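# Swap fluorescent tube for LED tube in fixture

## Task

Remove the old fluorescent tube from the light fixture and set it down lying flat on the bottom inside the carton; the carton is loose and must finish resting level and entirely on the bench. Seat the LED tube so it is locked in both lampholders with its white side up. Neither tube may break: a tube breaks if it moves quickly while no gripper holds it (for instance dropping more than a few centimetres) or while it is in contact with anything other than the robot, and a broken tube means failure. Anything that stays in place only because the robot is holding it does not count. Nothing may be knocked or placed off the table. At the end, release everything and move the grippers away.

## Robot and tools

Robot: two arms, left_arm and right_arm, each ending in a parallel gripper. Left and right are just names, not image sides. In the shared world frame the origin sits on the table top midway between the arms, +z is up, +x reaches out over the table, and left_arm is on the +y side. Positions are in metres; orientations are quaternions in w,x,y,z order. In each gripper's own frame the fingers point along +z and open and close along y. The reported hand point lies between the finger pads, just under 1 cm behind the tips; reported positions can be off, more so at long reach.

Command row (used by execute_actions and move): always exactly 14 numbers, each within -1 to 1, one list covering both arms: dx, dy, dz, rx, ry, rz, opening for left_arm, then the same seven for right_arm. The first six are an offset, not a pose: they are expressed in that gripper's own axes and counted from the gripper pose printed in the most recent result showing it (before any such result in a scene, and for later calls within one reply, from where the robot actually is when the action starts). A value of 1.0 equals 0.6 m of travel or 180 degrees; rx, ry, rz form a single rotation vector. The opening is absolute, not an offset: +1 means fully open (0.087 m), -1 fully closed. Sending all-zero offsets does not hold still; it pulls the arm back to the reference pose. For an arm that should not move, send the offset back to where it belongs in the first call, zeros afterwards, and always its desired opening.

execute_actions: argument actions is a list holding at most one item. An empty list just returns the state. An action is {"rows": [...], "steps": n} with 1 to 15 rows and n up to 15 control steps of 1/30 s (default 15); row k is applied on step k, the final row repeats if rows run out, and every row is measured from the same reference pose, not from the row before. A wait is {"steps": n} with n up to 300, counted from the previous result, so reply time eats into it. Optional pictures (true/false) controls camera images. A refused call moves nothing.

move: target is one 14-number row as above; speed is the path top speed in m/s, 0.002 to 0.5, default 0.25, with rotation capped at twice that value in rad/s. Both grippers travel straight lines that finish together, lasting 0.5 to 10 s (cut off at 10 s, possibly short). Openings are sent at the start. Paths ignore obstacles and the other arm; grippers lag, drift and may overshoot speed near full arm extension. Faster moves and targets set deeper past a contact hit and press harder.

wait: seconds from 0 to 10; the robot gets nothing new. zoom_image: camera is cam_high, cam_low, cam_left_wrist or cam_right_wrist; region is [x0, y0, x1, y1] in image pixels from the top-left, at most 504 by 504 (all images are 896x504). finished_scene: scene is the number of the current scene (1 or 2); it is final and reports success.

Control limits: every step the commanded pose is clipped to within 70 mm and 16 degrees of the measured pose, then solved by damped inverse kinematics favouring position over orientation. After an action ends the arm continues only to its last clipped pose, so long moves may need several calls; check the pose in the result. Joint friction can leave a gripper up to about 31 mm short, and tiny commands may not move it at all. Elbows never fully straighten.

Reading results: the state line lists each gripper's position and quaternion. grip_measured is the finger opening on the command scale; Joint positions ends with the opening in metres. To hold an item, keep commanding roughly 0.02 below grip_measured (less for a gentler hold); finger force is about 20 N per pad and fast closing squeezes harder. A Hand target line shows where each arm is being driven. The move: line gives the ending (done, off_target, moving, held, fault) plus limits: paced means the pose was clipped, held means a clearance check blocked steps, after which the arm may lurch fast. HELD marks steps not sent; pose unreachable names an arm whose command was altered or blocked. Torque readings carry offsets and noise. MOTOR HOT appears from 75 °C; at 90 °C that arm halts for 10 s, and at 100 °C it goes limp and falls (OVER-TEMPERATURE FAULT). Keep holds short.



Avoid: letting a tube fall or move fast when ungripped or while touching the fixture or carton carelessly, hard pushes, arms striking each other, tipping or shoving the carton off level or off the bench, knocking anything off the table. Loose objects may occasionally get a brief push from outside.

Each tool is called after "Emit:" as name(argument=value, ...) on one line, values as JSON.

## Session

Emit:
execute_actions(actions=[])

Scene clock: 0.00 s of 8420.00 s.
left_arm: end_effector_position=(+0.3541, -0.0346, +0.2675) grip_measured=+0.978 end_effector_quat_wxyz=(+0.645, +0.543, +0.531, -0.081) | right_arm: end_effector_position=(+0.1616, -0.4635, +0.1744) grip_measured=+1.000 end_effector_quat_wxyz=(+0.178, +0.290, +0.929, -0.146)
Joint positions: left_arm=[-0.713  1.593  1.197  0.24   0.019  0.675  0.087] | right_arm=[-0.348  1.181  1.175 -1.149  0.213  0.062  0.087]
Joint velocities: left_arm=[-0.007 -0.012  0.002 -0.037 -0.051 -0.037  0.001] | right_arm=[-0.027 -0.002 -0.022 -0.081 -0.037 -0.007  0.   ]
Joint torques (N m, as the arm reports them, + toward a larger angle): no reading
Motor temperatures (°C, as the motors report them): left_arm=[19 40 29 26 22 20] | right_arm=[21 37 25 19 21 22]
Hand target (left_arm): +0.354, -0.035, +0.268; +0.645, +0.543, +0.531, -0.081
Hand target (right_arm): +0.162, -0.464, +0.174; +0.178, +0.290, +0.929, -0.146
camera_calibration (this result's frames):
cam_left_wrist: T_world_to_cam=[[-0.678118, -0.383484, -0.626974, 0.397055], [-0.172674, 0.912331, -0.371261, 0.21704], [0.714381, -0.143496, -0.684886, 0.0647163], [0, 0, 0, 1]] pos_world=[0.260495, -0.0364616, 0.373845]
cam_right_wrist: T_world_to_cam=[[-0.584074, -0.796624, 0.155717, -0.301875], [-0.691712, 0.588871, 0.418049, 0.334508], [-0.424725, 0.13646, -0.894979, 0.427198], [0, 0, 0, 1]] pos_world=[0.236507, -0.495758, 0.289499]

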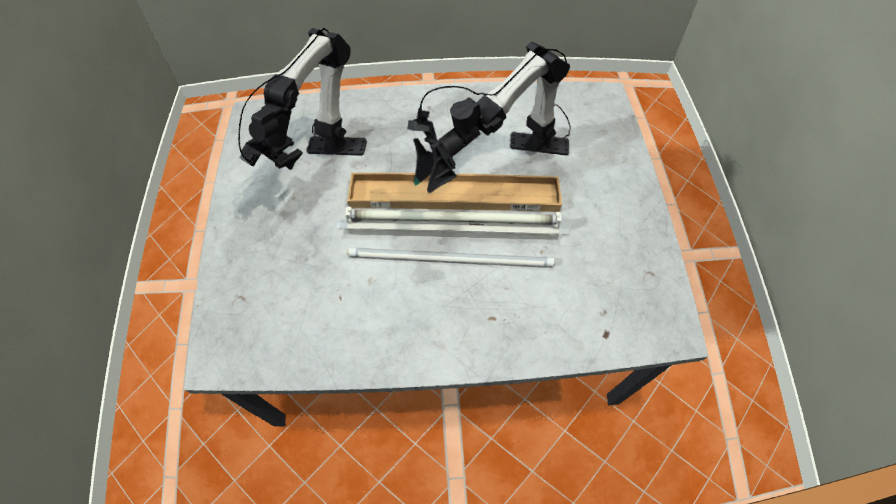

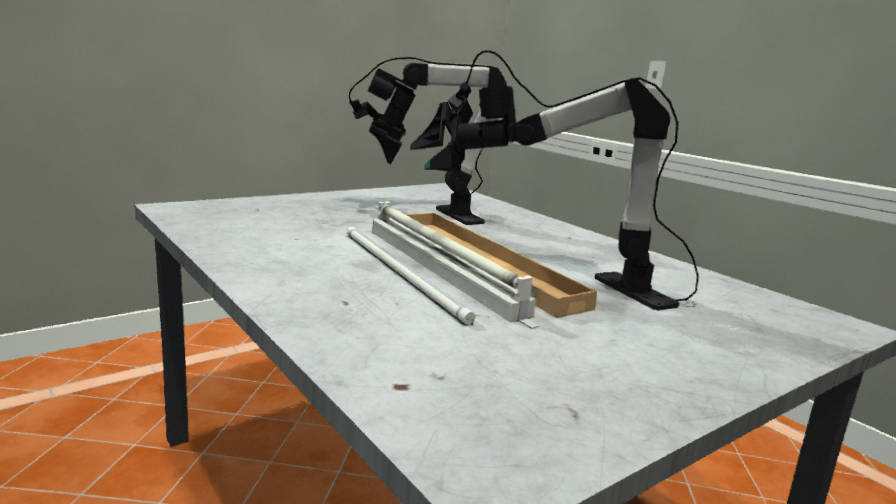

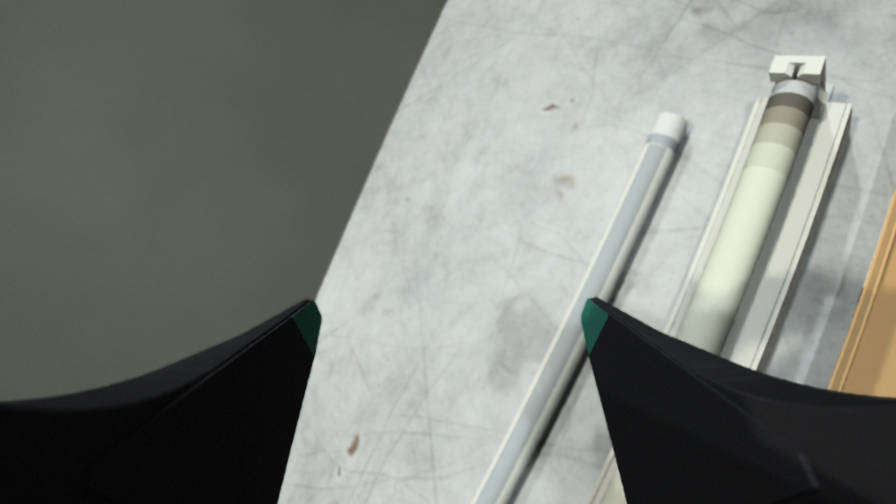

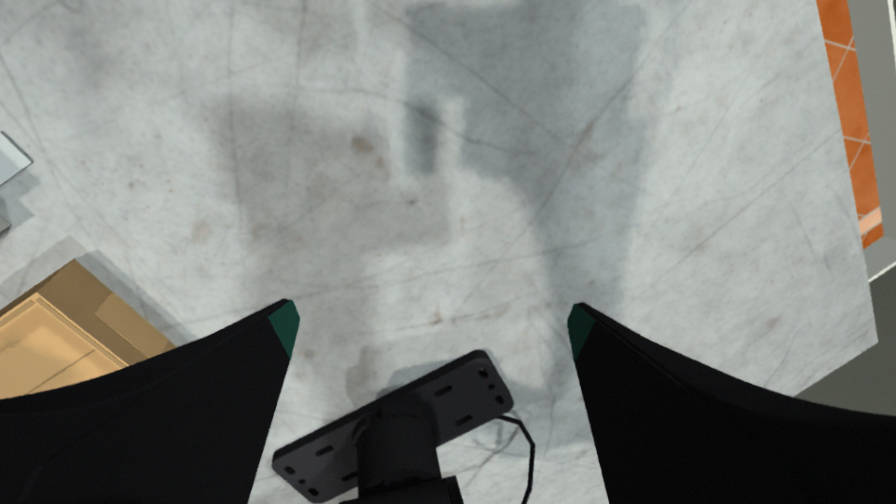

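Emit:
zoom_image(camera="cam_high", region=[330, 160, 460, 280])

Emit:
zoom_image(camera="cam_high", region=[450, 160, 580, 280])

Emit:
zoom_image(camera="cam_low", region=[440, 260, 560, 340])

Emit:
zoom_image(camera="cam_left_wrist", region=[600, 40, 860, 260])

Region (330, 160, 460, 280) of cam_high's 896x504 image, scaled by 3.877, with more detail than that image has; it fills the top 465 rows of this view, and the rest is white.

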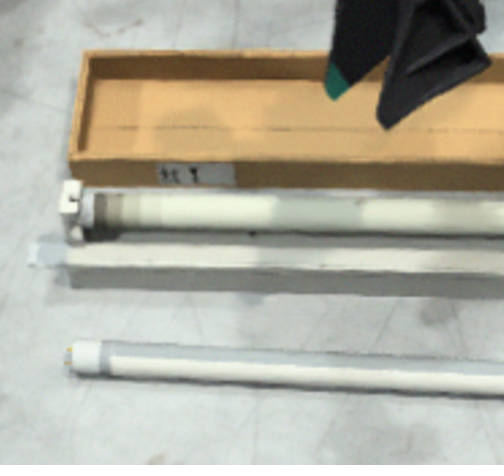

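Region (450, 160, 580, 280) of cam_high's 896x504 image, scaled by 3.877, with more detail than that image has; it fills the top 465 rows of this view, and the rest is white.

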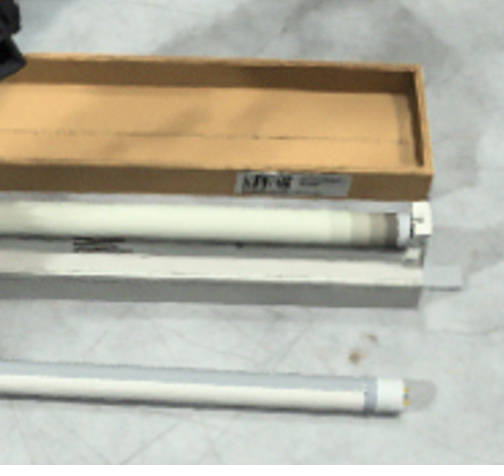

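Region (440, 260, 560, 340) of cam_low's 896x504 image, scaled by 4.200, with more detail than that image has.

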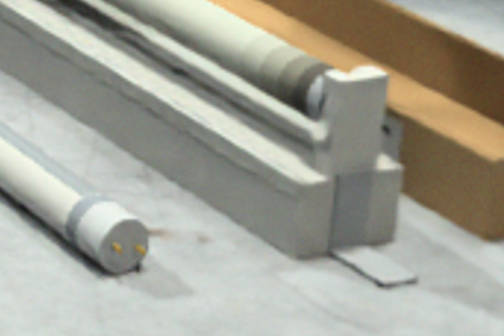

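Region (600, 40, 860, 260) of cam_left_wrist's 896x504 image, scaled by 1.938, with more detail than that image has; it fills the top 426 rows of this view, and the rest is white.

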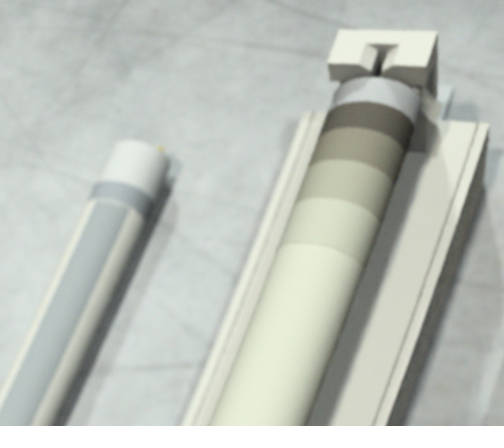

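Emit:
move(target=[0.279, -0.1287, -0.1665, 0.054, 0.2991, 0.1451, -0.17, -0.0016, 0.3819, -0.102, -0.152, -0.1494, -0.1121, 1], speed=0.2)

Scene clock: 123.17 s of 8420.00 s.
left_arm: end_effector_position=(+0.3161, +0.0851, +0.1178) grip_measured=-0.170 end_effector_quat_wxyz=(+0.309, +0.672, +0.621, +0.259) | right_arm: end_effector_position=(+0.2793, -0.2594, +0.2068) grip_measured=+1.000 end_effector_quat_wxyz=(+0.433, +0.043, +0.900, +0.001)
Joint positions: left_arm=[-0.867  1.722  1.18  -0.45  -0.633  0.787  0.036] | right_arm=[ 0.498  1.089  1.048 -0.673  0.303  0.304  0.087]
Joint velocities: left_arm=[-0.002 -0.002 -0.007  0.081 -0.125 -0.095 -0.001] | right_arm=[-0.012  0.012 -0.007 -0.022  0.081 -0.051  0.   ]
Joint torques (N m, as the arm reports them, + toward a larger angle): left_arm=[-0.35 -8.56  5.6   1.4  -0.36 -0.08] | right_arm=[ 0.2  -1.18  6.66  1.7   0.25 -0.07]
Motor temperatures (°C, as the motors report them): left_arm=[19 46 36 36 22 20] | right_arm=[21 34 30 22 20 22]
Hand target (left_arm): +0.310, +0.091, +0.106; +0.290, +0.679, +0.619, +0.267
Hand target (right_arm): +0.280, -0.258, +0.191; +0.418, +0.037, +0.908, -0.007
Off the commanded pose (left_arm): 0.014 m, 2 deg.
Off the commanded pose (right_arm): 0.016 m, 3 deg.
After step 90, 117.00 s passed at rest.
move: off_target (left_arm, right_arm)
camera_calibration (this result's frames):
cam_left_wrist: T_world_to_cam=[[-0.677613, 0.0547909, -0.733374, 0.298433], [-0.487827, 0.712757, 0.503987, 0.0592116], [0.550331, 0.699268, -0.456245, -0.0403339], [0, 0, 0, 1]] pos_world=[0.253304, -0.0303506, 0.170619]
cam_right_wrist: T_world_to_cam=[[-0.0617737, -0.997012, -0.0463871, -0.231608], [-0.997684, 0.063007, -0.0256108, 0.322915], [0.028457, 0.0446976, -0.998595, 0.349383], [0, 0, 0, 1]] pos_world=[0.297918, -0.266879, 0.346419]

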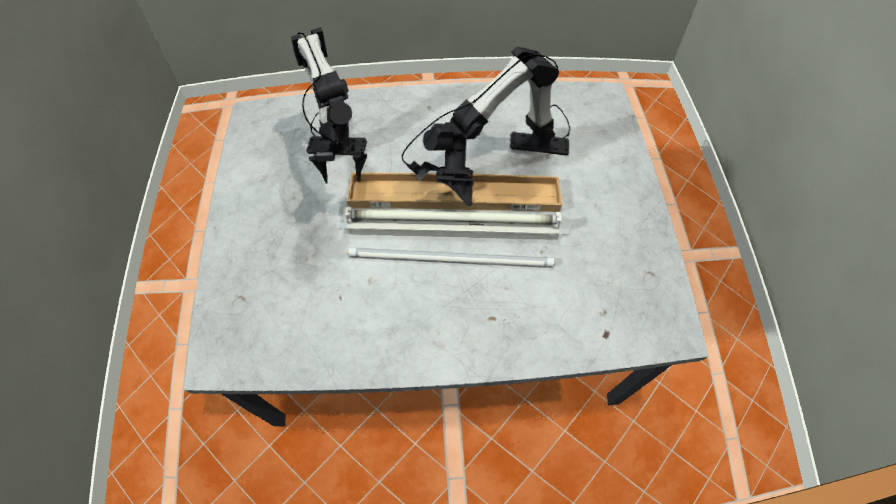

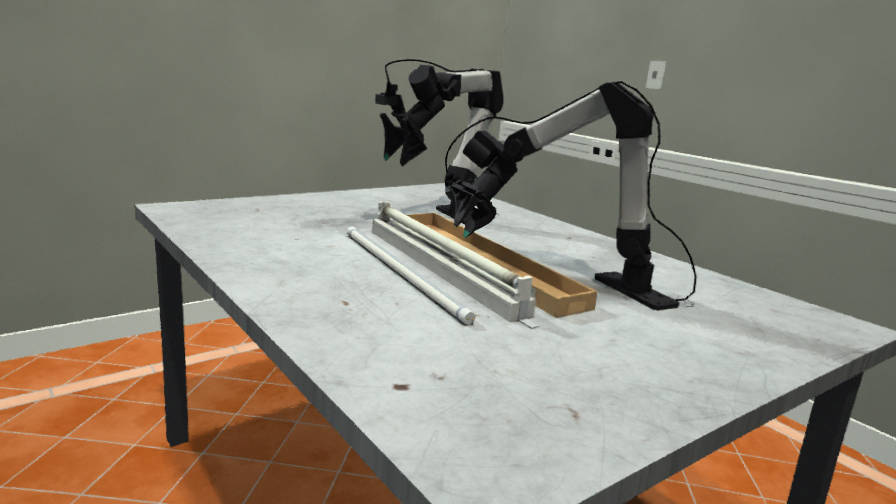

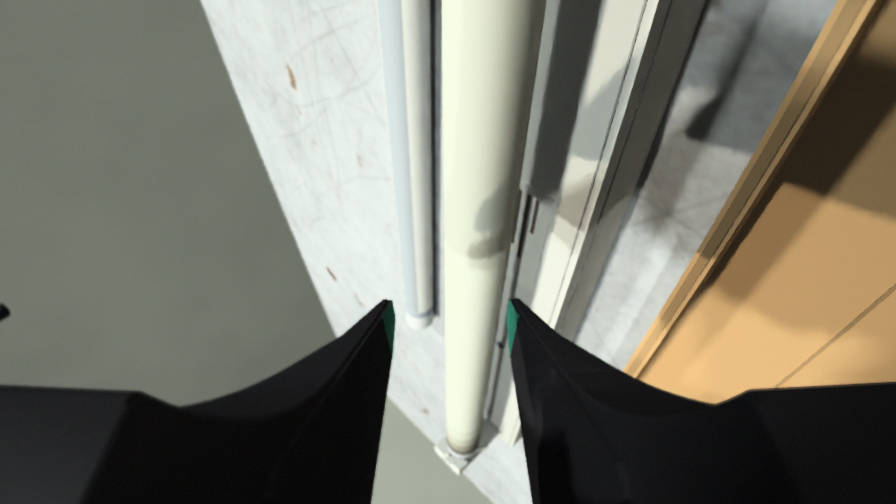

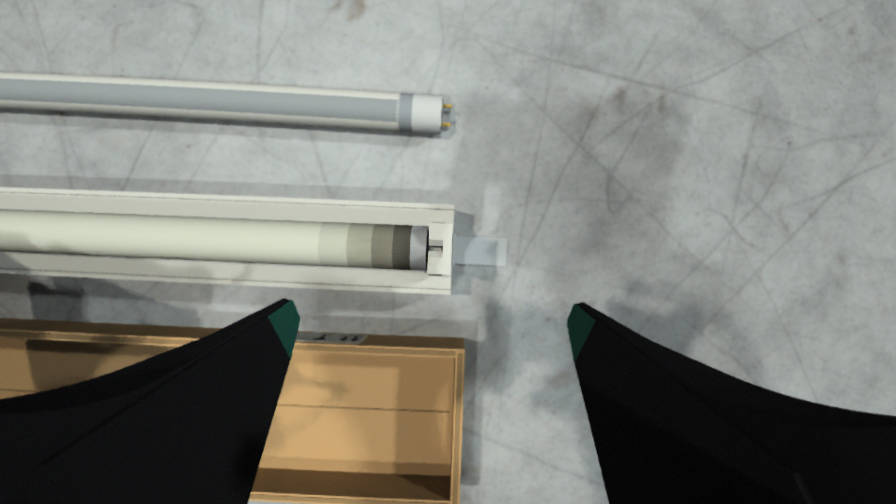

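Emit:
zoom_image(camera="cam_left_wrist", region=[380, 200, 560, 340])

Emit:
zoom_image(camera="cam_right_wrist", region=[380, 80, 520, 300])

Region (380, 200, 560, 340) of cam_left_wrist's 896x504 image, scaled by 2.800, with more detail than that image has.

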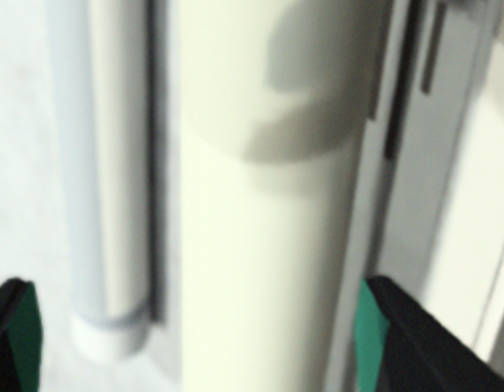

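Region (380, 80, 520, 300) of cam_right_wrist's 896x504 image, scaled by 2.291, with more detail than that image has; it fills the left 321 columns of this view, and the rest is white.

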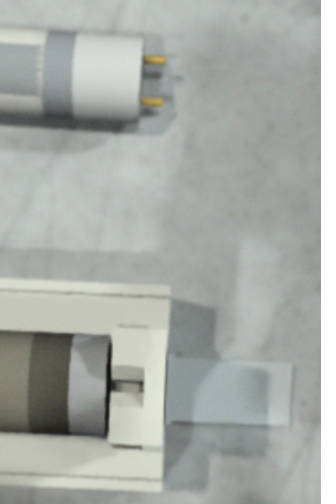

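Emit:
move(target=[0.017, -0.0322, 0.0508, 0, 0.015, 0.002, -0.17, 0, 0, 0, 0, 0, 0, 1], speed=0.06)

Scene clock: 185.53 s of 8420.00 s.
left_arm: end_effector_position=(+0.3241, +0.0847, +0.0913) grip_measured=-0.170 end_effector_quat_wxyz=(+0.306, +0.666, +0.626, +0.266) | right_arm: end_effector_position=(+0.2796, -0.2593, +0.2071) grip_measured=+1.000 end_effector_quat_wxyz=(+0.434, +0.043, +0.900, +0.001)
Joint positions: left_arm=[-0.853  1.785  1.141 -0.352 -0.642  0.786  0.036] | right_arm=[ 0.498  1.089  1.048 -0.671  0.303  0.304  0.087]
Joint velocities: left_arm=[-0.007  0.007 -0.012  0.037 -0.007  0.037  0.   ] | right_arm=[-0.007 -0.007 -0.002 -0.037  0.051 -0.022  0.   ]
Joint torques (N m, as the arm reports them, + toward a larger angle): left_arm=[ 1.14 -9.02  5.59  1.61 -0.37  0.14] | right_arm=[-0.42 -2.71  9.4   1.6   0.17 -0.07]
Motor temperatures (°C, as the motors report them): left_arm=[19 45 33 33 22 20] | right_arm=[21 31 28 25 20 22]
Hand target (left_arm): +0.326, +0.093, +0.082; +0.293, +0.668, +0.626, +0.276
Hand target (right_arm): +0.279, -0.259, +0.207; +0.433, +0.043, +0.900, +0.001
Off the commanded pose (left_arm): 0.012 m, 2 deg.
Off the commanded pose (right_arm): 0.000 m, 0 deg.
After step 90, 58.27 s passed at rest.
move: off_target (left_arm)
camera_calibration (this result's frames):
cam_left_wrist: T_world_to_cam=[[-0.675372, 0.0461077, -0.736034, 0.284638], [-0.504037, 0.699699, 0.506327, 0.0828798], [0.538348, 0.712948, -0.449318, -0.0544283], [0, 0, 0, 1]] pos_world=[0.263312, -0.0323104, 0.143083]
cam_right_wrist: T_world_to_cam=[[-0.0619907, -0.996981, -0.0467644, -0.231399], [-0.997626, 0.0633024, -0.0271092, 0.323574], [0.0299876, 0.0449729, -0.998538, 0.349258], [0, 0, 0, 1]] pos_world=[0.297988, -0.26689, 0.346698]

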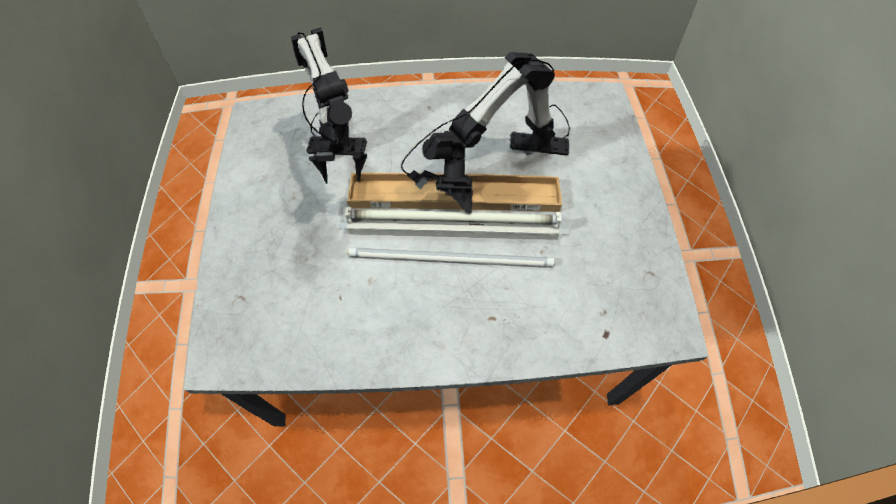

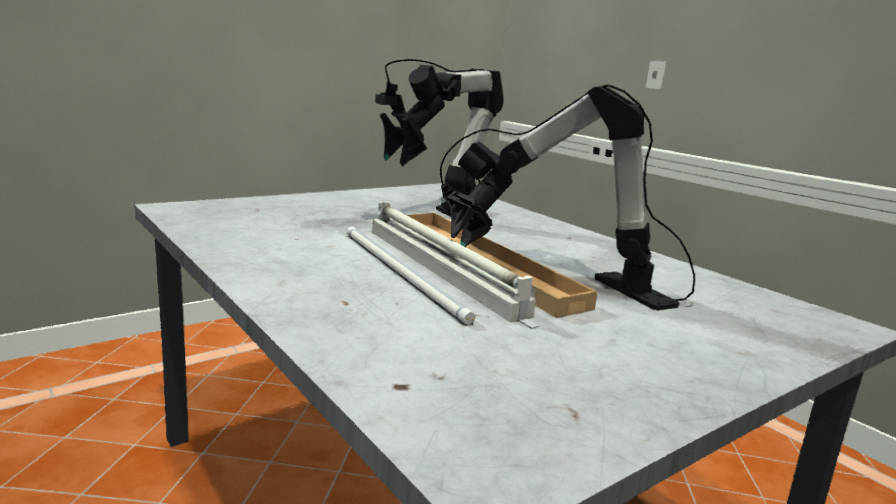

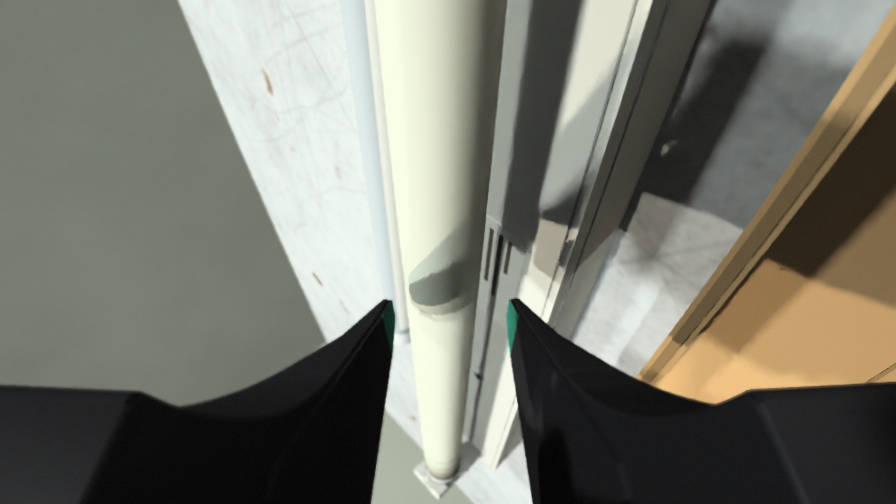

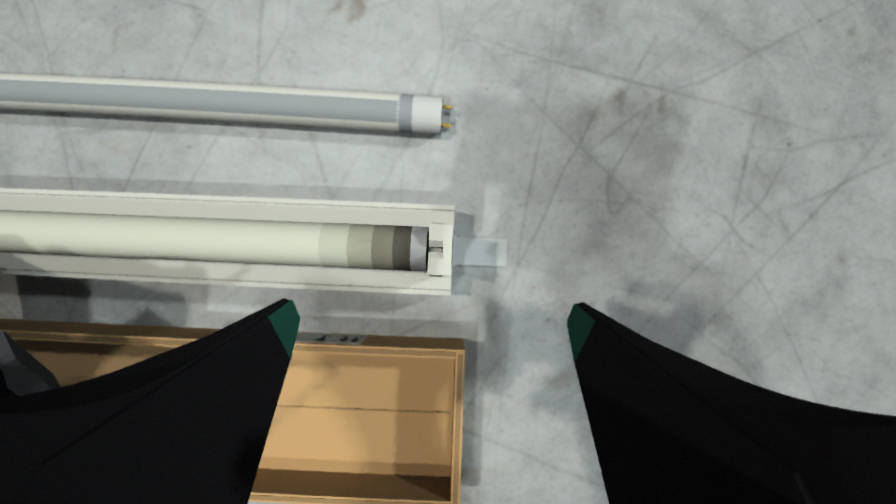

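Emit:
execute_actions(actions=[])

Scene clock: 209.17 s of 8420.00 s.
left_arm: end_effector_position=(+0.3242, +0.0845, +0.0915) grip_measured=-0.170 end_effector_quat_wxyz=(+0.306, +0.666, +0.626, +0.266) | right_arm: end_effector_position=(+0.2796, -0.2593, +0.2071) grip_measured=+1.000 end_effector_quat_wxyz=(+0.434, +0.043, +0.900, +0.001)
Joint positions: left_arm=[-0.853  1.785  1.141 -0.351 -0.642  0.786  0.036] | right_arm=[ 0.498  1.089  1.048 -0.671  0.303  0.304  0.087]
Joint velocities: left_arm=[ 0.002  0.012  0.002  0.037 -0.022  0.022  0.001] | right_arm=[-0.002 -0.012  0.012 -0.051 -0.037  0.022  0.   ]
Joint torques (N m, as the arm reports them, + toward a larger angle): left_arm=[ 1.12 -9.03  5.59  1.61 -0.38  0.14] | right_arm=[-0.39 -2.69  9.51  1.59  0.19 -0.06]
Motor temperatures (°C, as the motors report them): left_arm=[19 45 32 33 22 20] | right_arm=[21 31 30 25 20 22]
Hand target (left_arm): +0.326, +0.093, +0.082; +0.293, +0.668, +0.626, +0.276
Hand target (right_arm): +0.279, -0.259, +0.207; +0.433, +0.043, +0.900, +0.001
Off the commanded pose (left_arm): 0.013 m, 2 deg.
Off the commanded pose (right_arm): 0.000 m, 0 deg.
Steps of this call (steps 1 to 90: nothing new was sent; then 20.63 s passed at rest). Readings (end_effector_position):
1: left_arm (+0.3241, +0.0847, +0.0914) | right_arm (+0.2796, -0.2593, +0.2071)
2: left_arm (+0.3241, +0.0846, +0.0914) | right_arm (+0.2796, -0.2593, +0.2071)
4: left_arm (+0.3242, +0.0845, +0.0914) | right_arm (+0.2796, -0.2593, +0.2071)
8: left_arm (+0.3242, +0.0845, +0.0914) | right_arm (+0.2796, -0.2593, +0.2071)
90: the state above
camera_calibration (this result's frames):
cam_left_wrist: T_world_to_cam=[[-0.674611, 0.0451162, -0.736793, 0.284789], [-0.504712, 0.700179, 0.504991, 0.0833137], [0.53867, 0.71254, -0.449578, -0.0543521], [0, 0, 0, 1]] pos_world=[0.263449, -0.032455, 0.143322]
cam_right_wrist: T_world_to_cam=[[-0.0619907, -0.996981, -0.0467644, -0.231399], [-0.997626, 0.0633024, -0.0271092, 0.323574], [0.0299876, 0.0449729, -0.998538, 0.349258], [0, 0, 0, 1]] pos_world=[0.297988, -0.26689, 0.346698]

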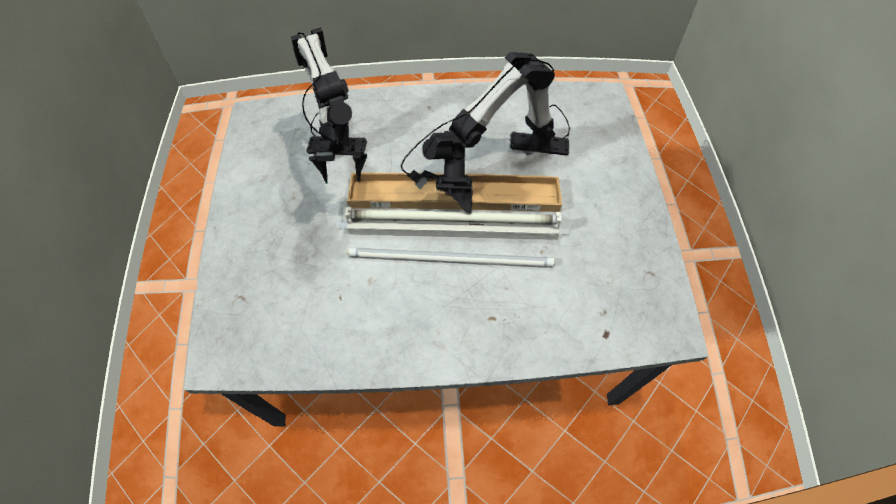

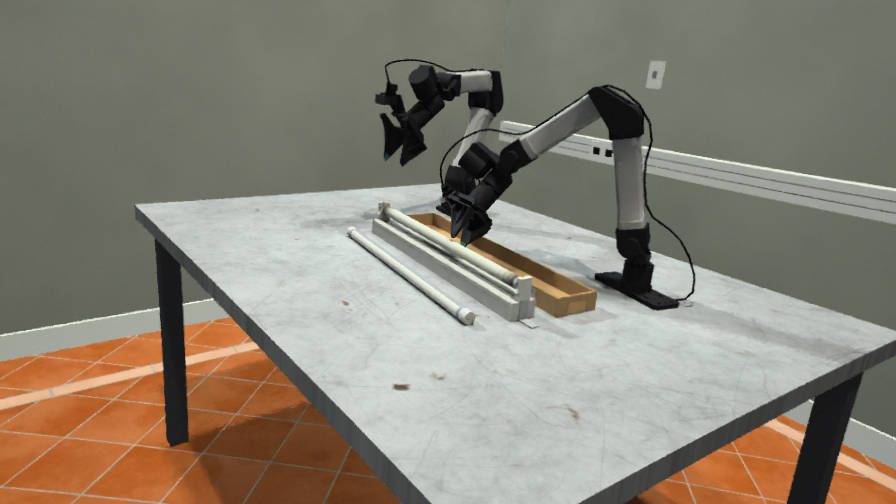

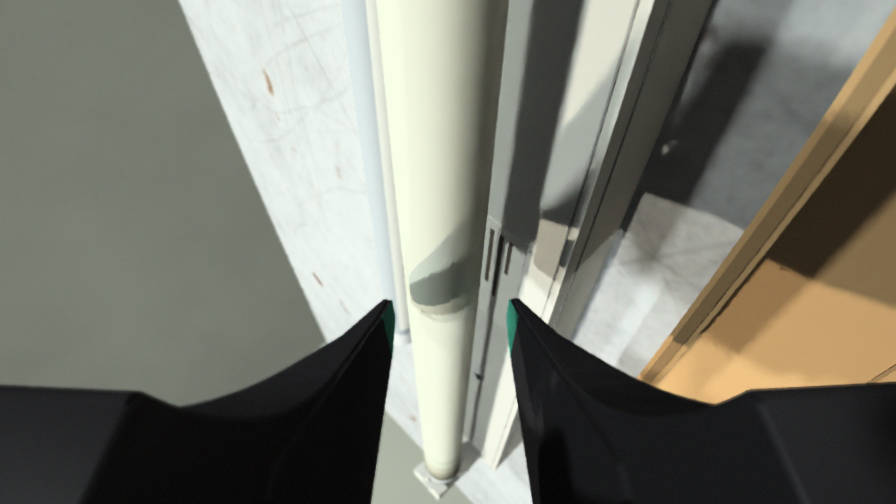

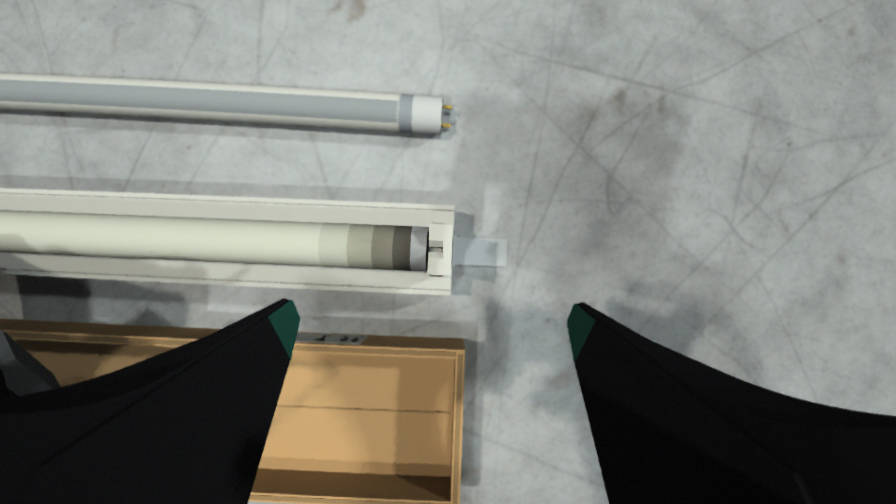

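Emit:
move(target=[0.012,-0.0035,0.054,0.008,0.012,0.010,-0.2,0,0,0,0,0,0,1], speed=0.04)

Scene clock: 249.57 s of 8420.00 s.
left_arm: end_effector_position=(+0.3427, +0.0915, +0.0711) grip_measured=-0.200 end_effector_quat_wxyz=(+0.286, +0.671, +0.624, +0.279) | right_arm: end_effector_position=(+0.2796, -0.2593, +0.2071) grip_measured=+1.000 end_effector_quat_wxyz=(+0.434, +0.043, +0.900, +0.001)
Joint positions: left_arm=[-0.805  1.857  1.146 -0.297 -0.637  0.839  0.035] | right_arm=[ 0.498  1.089  1.048 -0.671  0.303  0.304  0.087]
Joint velocities: left_arm=[ 0.007 -0.012  0.002  0.066  0.139 -0.007 -0.   ] | right_arm=[-0.012 -0.007  0.007  0.051  0.007  0.037  0.   ]
Joint torques (N m, as the arm reports them, + toward a larger angle): left_arm=[ 1.17 -8.77  8.68  1.46 -0.17  0.14] | right_arm=[-0.37 -2.75  9.53  1.61  0.19 -0.06]
Motor temperatures (°C, as the motors report them): left_arm=[19 45 32 33 22 20] | right_arm=[21 30 31 25 20 22]
Hand target (left_arm): +0.347, +0.090, +0.068; +0.282, +0.674, +0.625, +0.276
Hand target (right_arm): +0.280, -0.259, +0.207; +0.434, +0.043, +0.900, +0.001
Off the commanded pose (left_arm): 0.006 m, 1 deg.
Off the commanded pose (right_arm): 0.000 m, 0 deg.
After step 90, 36.27 s passed at rest.
move: done
camera_calibration (this result's frames):
cam_left_wrist: T_world_to_cam=[[-0.681462, 0.0742969, -0.728073, 0.280955], [-0.506383, 0.670378, 0.542374, 0.0986637], [0.528381, 0.738291, -0.419214, -0.0794301], [0, 0, 0, 1]] pos_world=[0.283391, -0.0283735, 0.117745]
cam_right_wrist: T_world_to_cam=[[-0.0619907, -0.996981, -0.0467644, -0.231399], [-0.997626, 0.0633024, -0.0271092, 0.323574], [0.0299876, 0.0449729, -0.998538, 0.349258], [0, 0, 0, 1]] pos_world=[0.297988, -0.26689, 0.346698]

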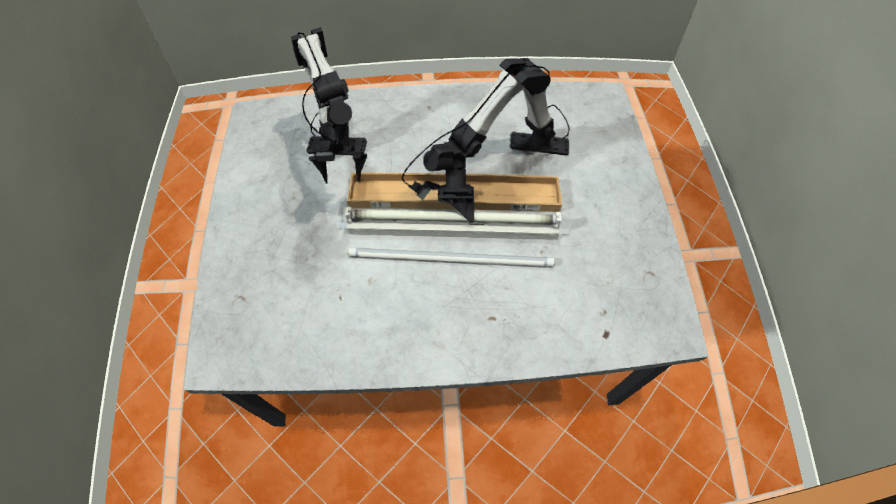

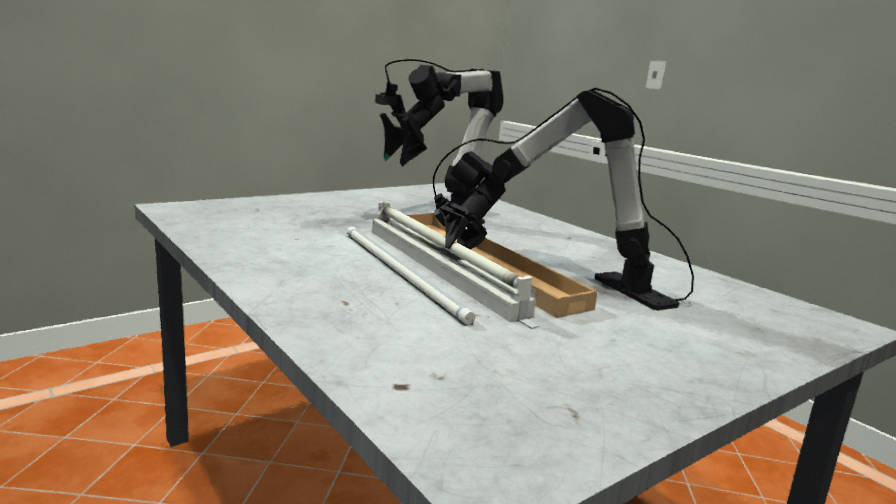

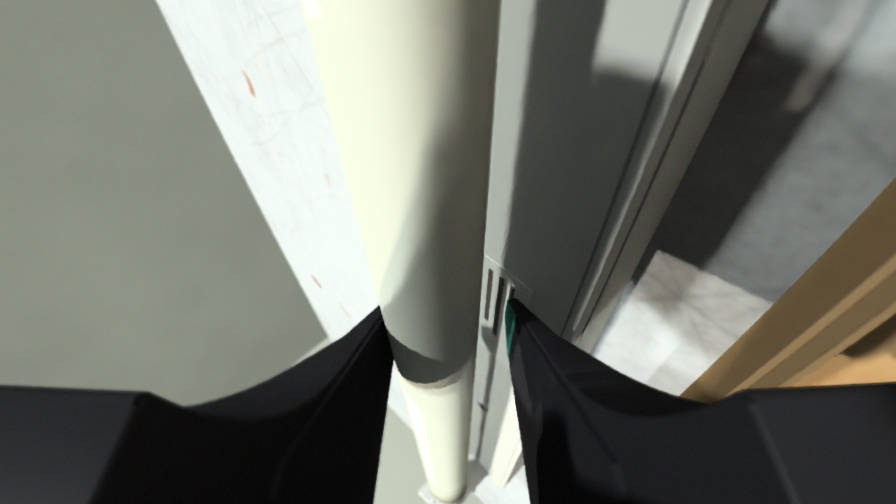

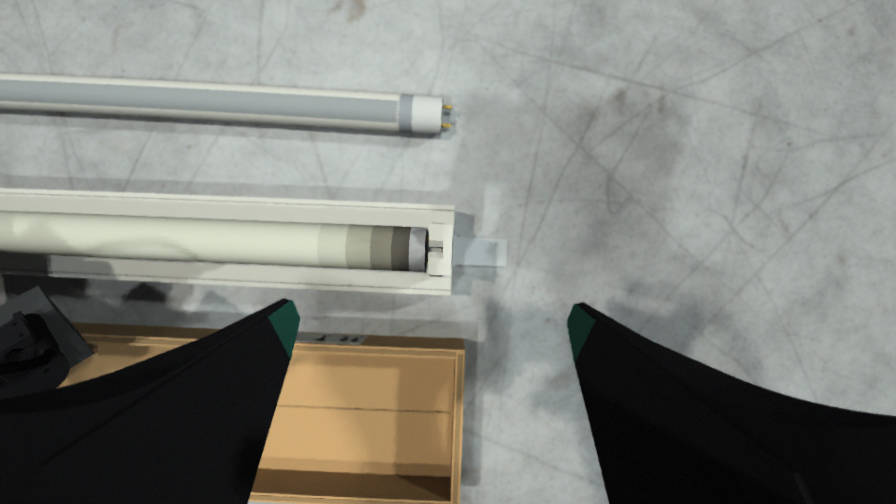

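Emit:
execute_actions(actions=[{"rows":[[0,0.002,0.001,0,0,0,-0.21,0,0,0,0,0,0,1],[0,0.004,0.002,0,0,0,-0.22,0,0,0,0,0,0,1],[-0.001,0.006,0.004,0,0,0,-0.23,0,0,0,0,0,0,1],[-0.001,0.008,0.005,0,0,0,-0.25,0,0,0,0,0,0,1],[-0.002,0.010,0.006,0,0,0,-0.27,0,0,0,0,0,0,1],[-0.002,0.011,0.007,0,0,0,-0.29,0,0,0,0,0,0,1],[-0.002,0.011,0.007,0,0,0,-0.31,0,0,0,0,0,0,1],[-0.002,0.011,0.007,0,0,0,-0.33,0,0,0,0,0,0,1],[-0.002,0.011,0.007,0,0,0,-0.35,0,0,0,0,0,0,1],[-0.002,0.011,0.007,0,0,0,-0.37,0,0,0,0,0,0,1],[-0.002,0.011,0.007,0,0,0,-0.385,0,0,0,0,0,0,1],[-0.002,0.011,0.007,0,0,0,-0.40,0,0,0,0,0,0,1],[-0.002,0.011,0.007,0,0,0,-0.41,0,0,0,0,0,0,1],[-0.002,0.011,0.007,0,0,0,-0.42,0,0,0,0,0,0,1],[-0.002,0.011,0.007,0,0,0,-0.43,0,0,0,0,0,0,1]],"steps":15}], pictures=false)

Emit:
execute_actions(actions=[{"rows":[[0,0,0,0,0,0,-0.435,0,0,0,0,0,0,1],[0,0,0,0,0,0,-0.44,0,0,0,0,0,0,1],[0,0,0,0,0,0,-0.445,0,0,0,0,0,0,1],[0,0,0,0,0,0,-0.45,0,0,0,0,0,0,1],[0,0,0,0,0,0,-0.455,0,0,0,0,0,0,1],[0,0,0,0,0,0,-0.46,0,0,0,0,0,0,1],[0,0,0,0,0,0,-0.465,0,0,0,0,0,0,1],[0,0,0,0,0,0,-0.47,0,0,0,0,0,0,1],[0,0,0,0,0,0,-0.475,0,0,0,0,0,0,1],[0,0,0,0,0,0,-0.48,0,0,0,0,0,0,1]],"steps":15}])

Scene clock: 271.83 s of 8420.00 s.
left_arm: end_effector_position=(+0.3464, +0.0911, +0.0742) grip_measured=-0.424 end_effector_quat_wxyz=(+0.290, +0.669, +0.624, +0.281) | right_arm: end_effector_position=(+0.2796, -0.2593, +0.2071) grip_measured=+1.000 end_effector_quat_wxyz=(+0.434, +0.043, +0.900, +0.001)
Joint positions: left_arm=[-0.799  1.857  1.152 -0.29  -0.639  0.849  0.025] | right_arm=[ 0.498  1.089  1.048 -0.671  0.303  0.304  0.087]
Joint velocities: left_arm=[ 0.007 -0.002  0.032  0.051  0.007  0.081 -0.009] | right_arm=[ 0.017 -0.012  0.007 -0.066 -0.037  0.037  0.   ]
Joint torques (N m, as the arm reports them, + toward a larger angle): left_arm=[ 0.91 -9.54  8.55  1.45 -0.13  0.07] | right_arm=[-0.36 -2.71  9.45  1.61  0.21 -0.05]
Motor temperatures (°C, as the motors report them): left_arm=[19 44 34 33 22 20] | right_arm=[21 30 31 26 20 22]
Hand target (left_arm): +0.350, +0.090, +0.073; +0.287, +0.671, +0.624, +0.279
Hand target (right_arm): +0.280, -0.259, +0.207; +0.434, +0.043, +0.900, +0.001
Off the commanded pose (left_arm): 0.004 m, 1 deg.
Off the commanded pose (right_arm): 0.000 m, 0 deg.
Steps of this call (steps 1 to 90: nothing new was sent; then 18.77 s passed at rest; steps 91 to 105: all 15 steps of this action). Readings (end_effector_position):
91: left_arm (+0.3427, +0.0915, +0.0711) | right_arm (+0.2796, -0.2593, +0.2071)
92: left_arm (+0.3428, +0.0914, +0.0712) | right_arm (+0.2796, -0.2593, +0.2071)
94: left_arm (+0.3432, +0.0915, +0.0715) | right_arm (+0.2796, -0.2593, +0.2071)
98: left_arm (+0.3449, +0.0911, +0.0728) | right_arm (+0.2796, -0.2593, +0.2071)
105: the state above

Scene clock: 272.33 s of 8420.00 s.
left_arm: end_effector_position=(+0.3466, +0.0911, +0.0744) grip_measured=-0.452 end_effector_quat_wxyz=(+0.291, +0.669, +0.624, +0.282) | right_arm: end_effector_position=(+0.2796, -0.2593, +0.2071) grip_measured=+1.000 end_effector_quat_wxyz=(+0.434, +0.043, +0.900, +0.001)
Joint positions: left_arm=[-0.799  1.857  1.152 -0.289 -0.64   0.849  0.024] | right_arm=[ 0.498  1.089  1.048 -0.671  0.303  0.304  0.087]
Joint velocities: left_arm=[ 0.012 -0.007 -0.002  0.037 -0.051  0.022  0.   ] | right_arm=[ 0.002  0.002 -0.012  0.007 -0.066 -0.066  0.   ]
Joint torques (N m, as the arm reports them, + toward a larger angle): left_arm=[  0.39 -10.9    7.07   1.5   -0.25   0.04] | right_arm=[-0.32 -2.73  9.43  1.64  0.18 -0.06]
Motor temperatures (°C, as the motors report them): left_arm=[19 44 34 33 22 20] | right_arm=[21 30 31 26 20 22]
Hand target (left_arm): +0.346, +0.091, +0.074; +0.290, +0.669, +0.624, +0.281
Hand target (right_arm): +0.280, -0.259, +0.207; +0.434, +0.043, +0.900, +0.001
Off the commanded pose (left_arm): 0.000 m, 0 deg.
Off the commanded pose (right_arm): 0.000 m, 0 deg.
Steps of this call (steps 1 to 15: all 15 steps of this action). Readings (end_effector_position):
1: left_arm (+0.3465, +0.0911, +0.0742) | right_arm (+0.2796, -0.2593, +0.2071)
2: left_arm (+0.3466, +0.0911, +0.0744) | right_arm (+0.2796, -0.2593, +0.2071)
4: left_arm (+0.3466, +0.0911, +0.0744) | right_arm (+0.2796, -0.2593, +0.2071)
8: left_arm (+0.3466, +0.0911, +0.0744) | right_arm (+0.2796, -0.2593, +0.2071)
15: the state above
camera_calibration (this result's frames):
cam_left_wrist: T_world_to_cam=[[-0.67392, 0.0707052, -0.735413, 0.284309], [-0.512876, 0.671708, 0.534571, 0.101869], [0.53178, 0.737434, -0.416414, -0.0811114], [0, 0, 0, 1]] pos_world=[0.286981, -0.0287143, 0.120852]
cam_right_wrist: T_world_to_cam=[[-0.0619907, -0.996981, -0.0467644, -0.231399], [-0.997626, 0.0633024, -0.0271092, 0.323574], [0.0299876, 0.0449729, -0.998538, 0.349258], [0, 0, 0, 1]] pos_world=[0.297988, -0.26689, 0.346698]

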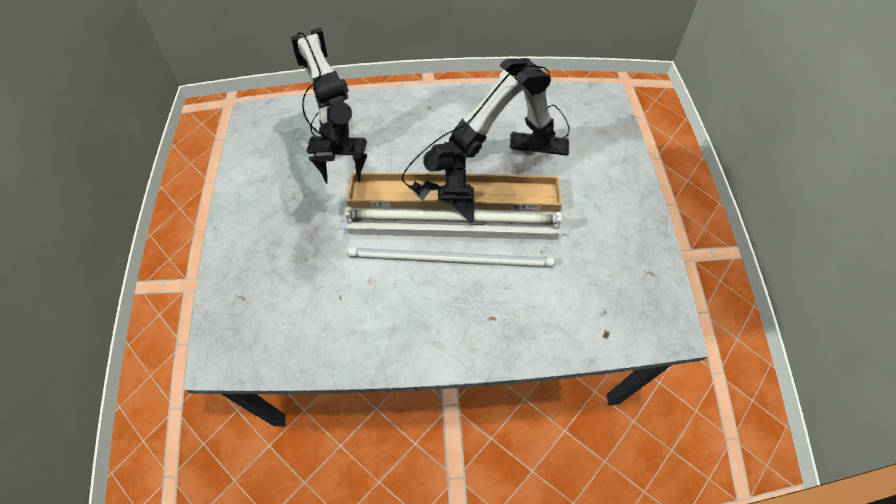

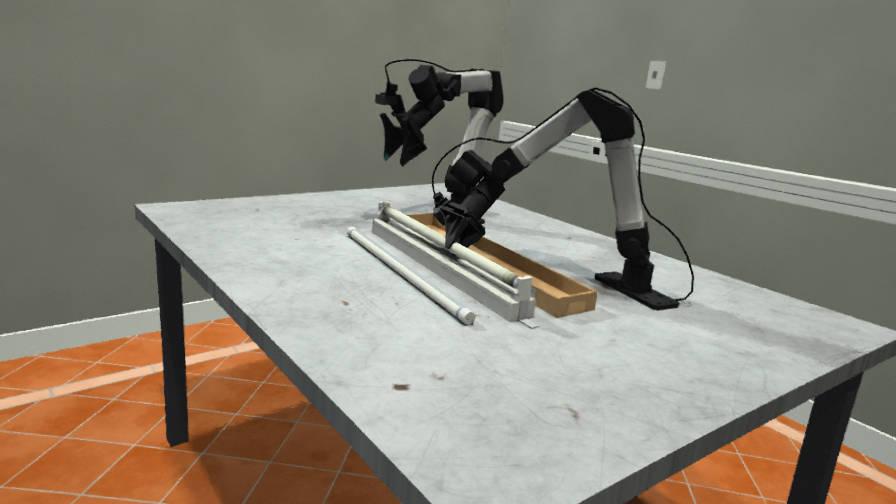

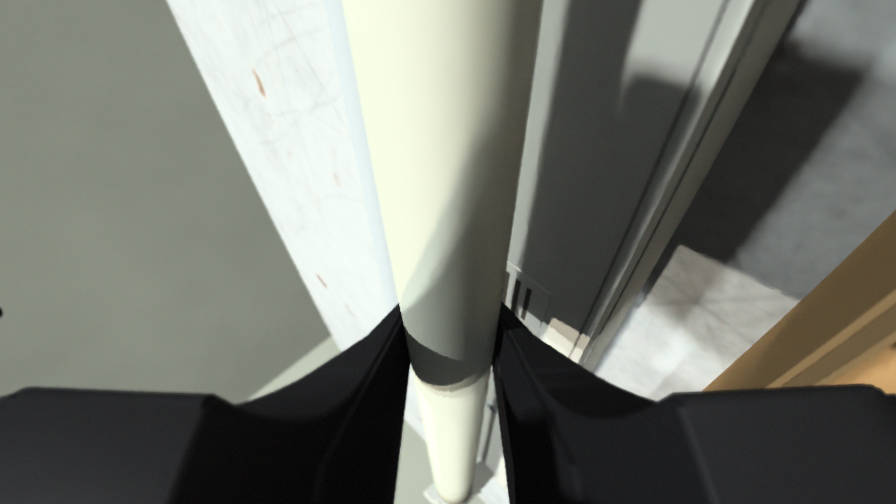

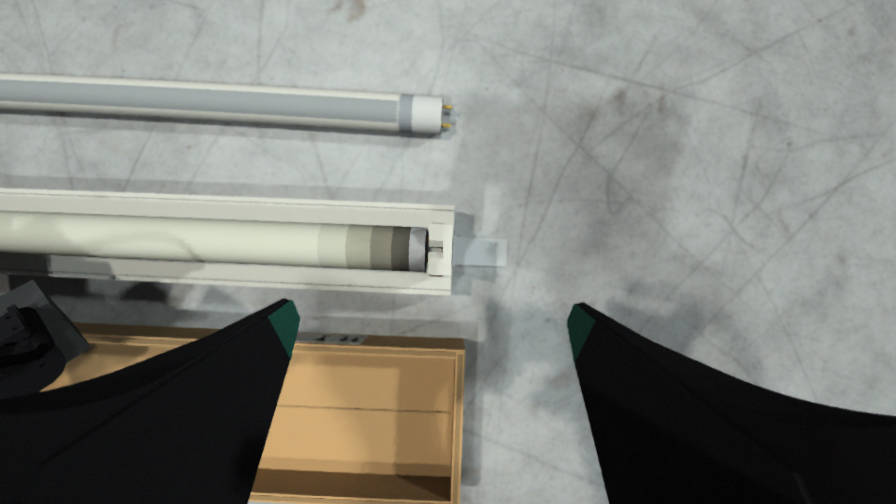

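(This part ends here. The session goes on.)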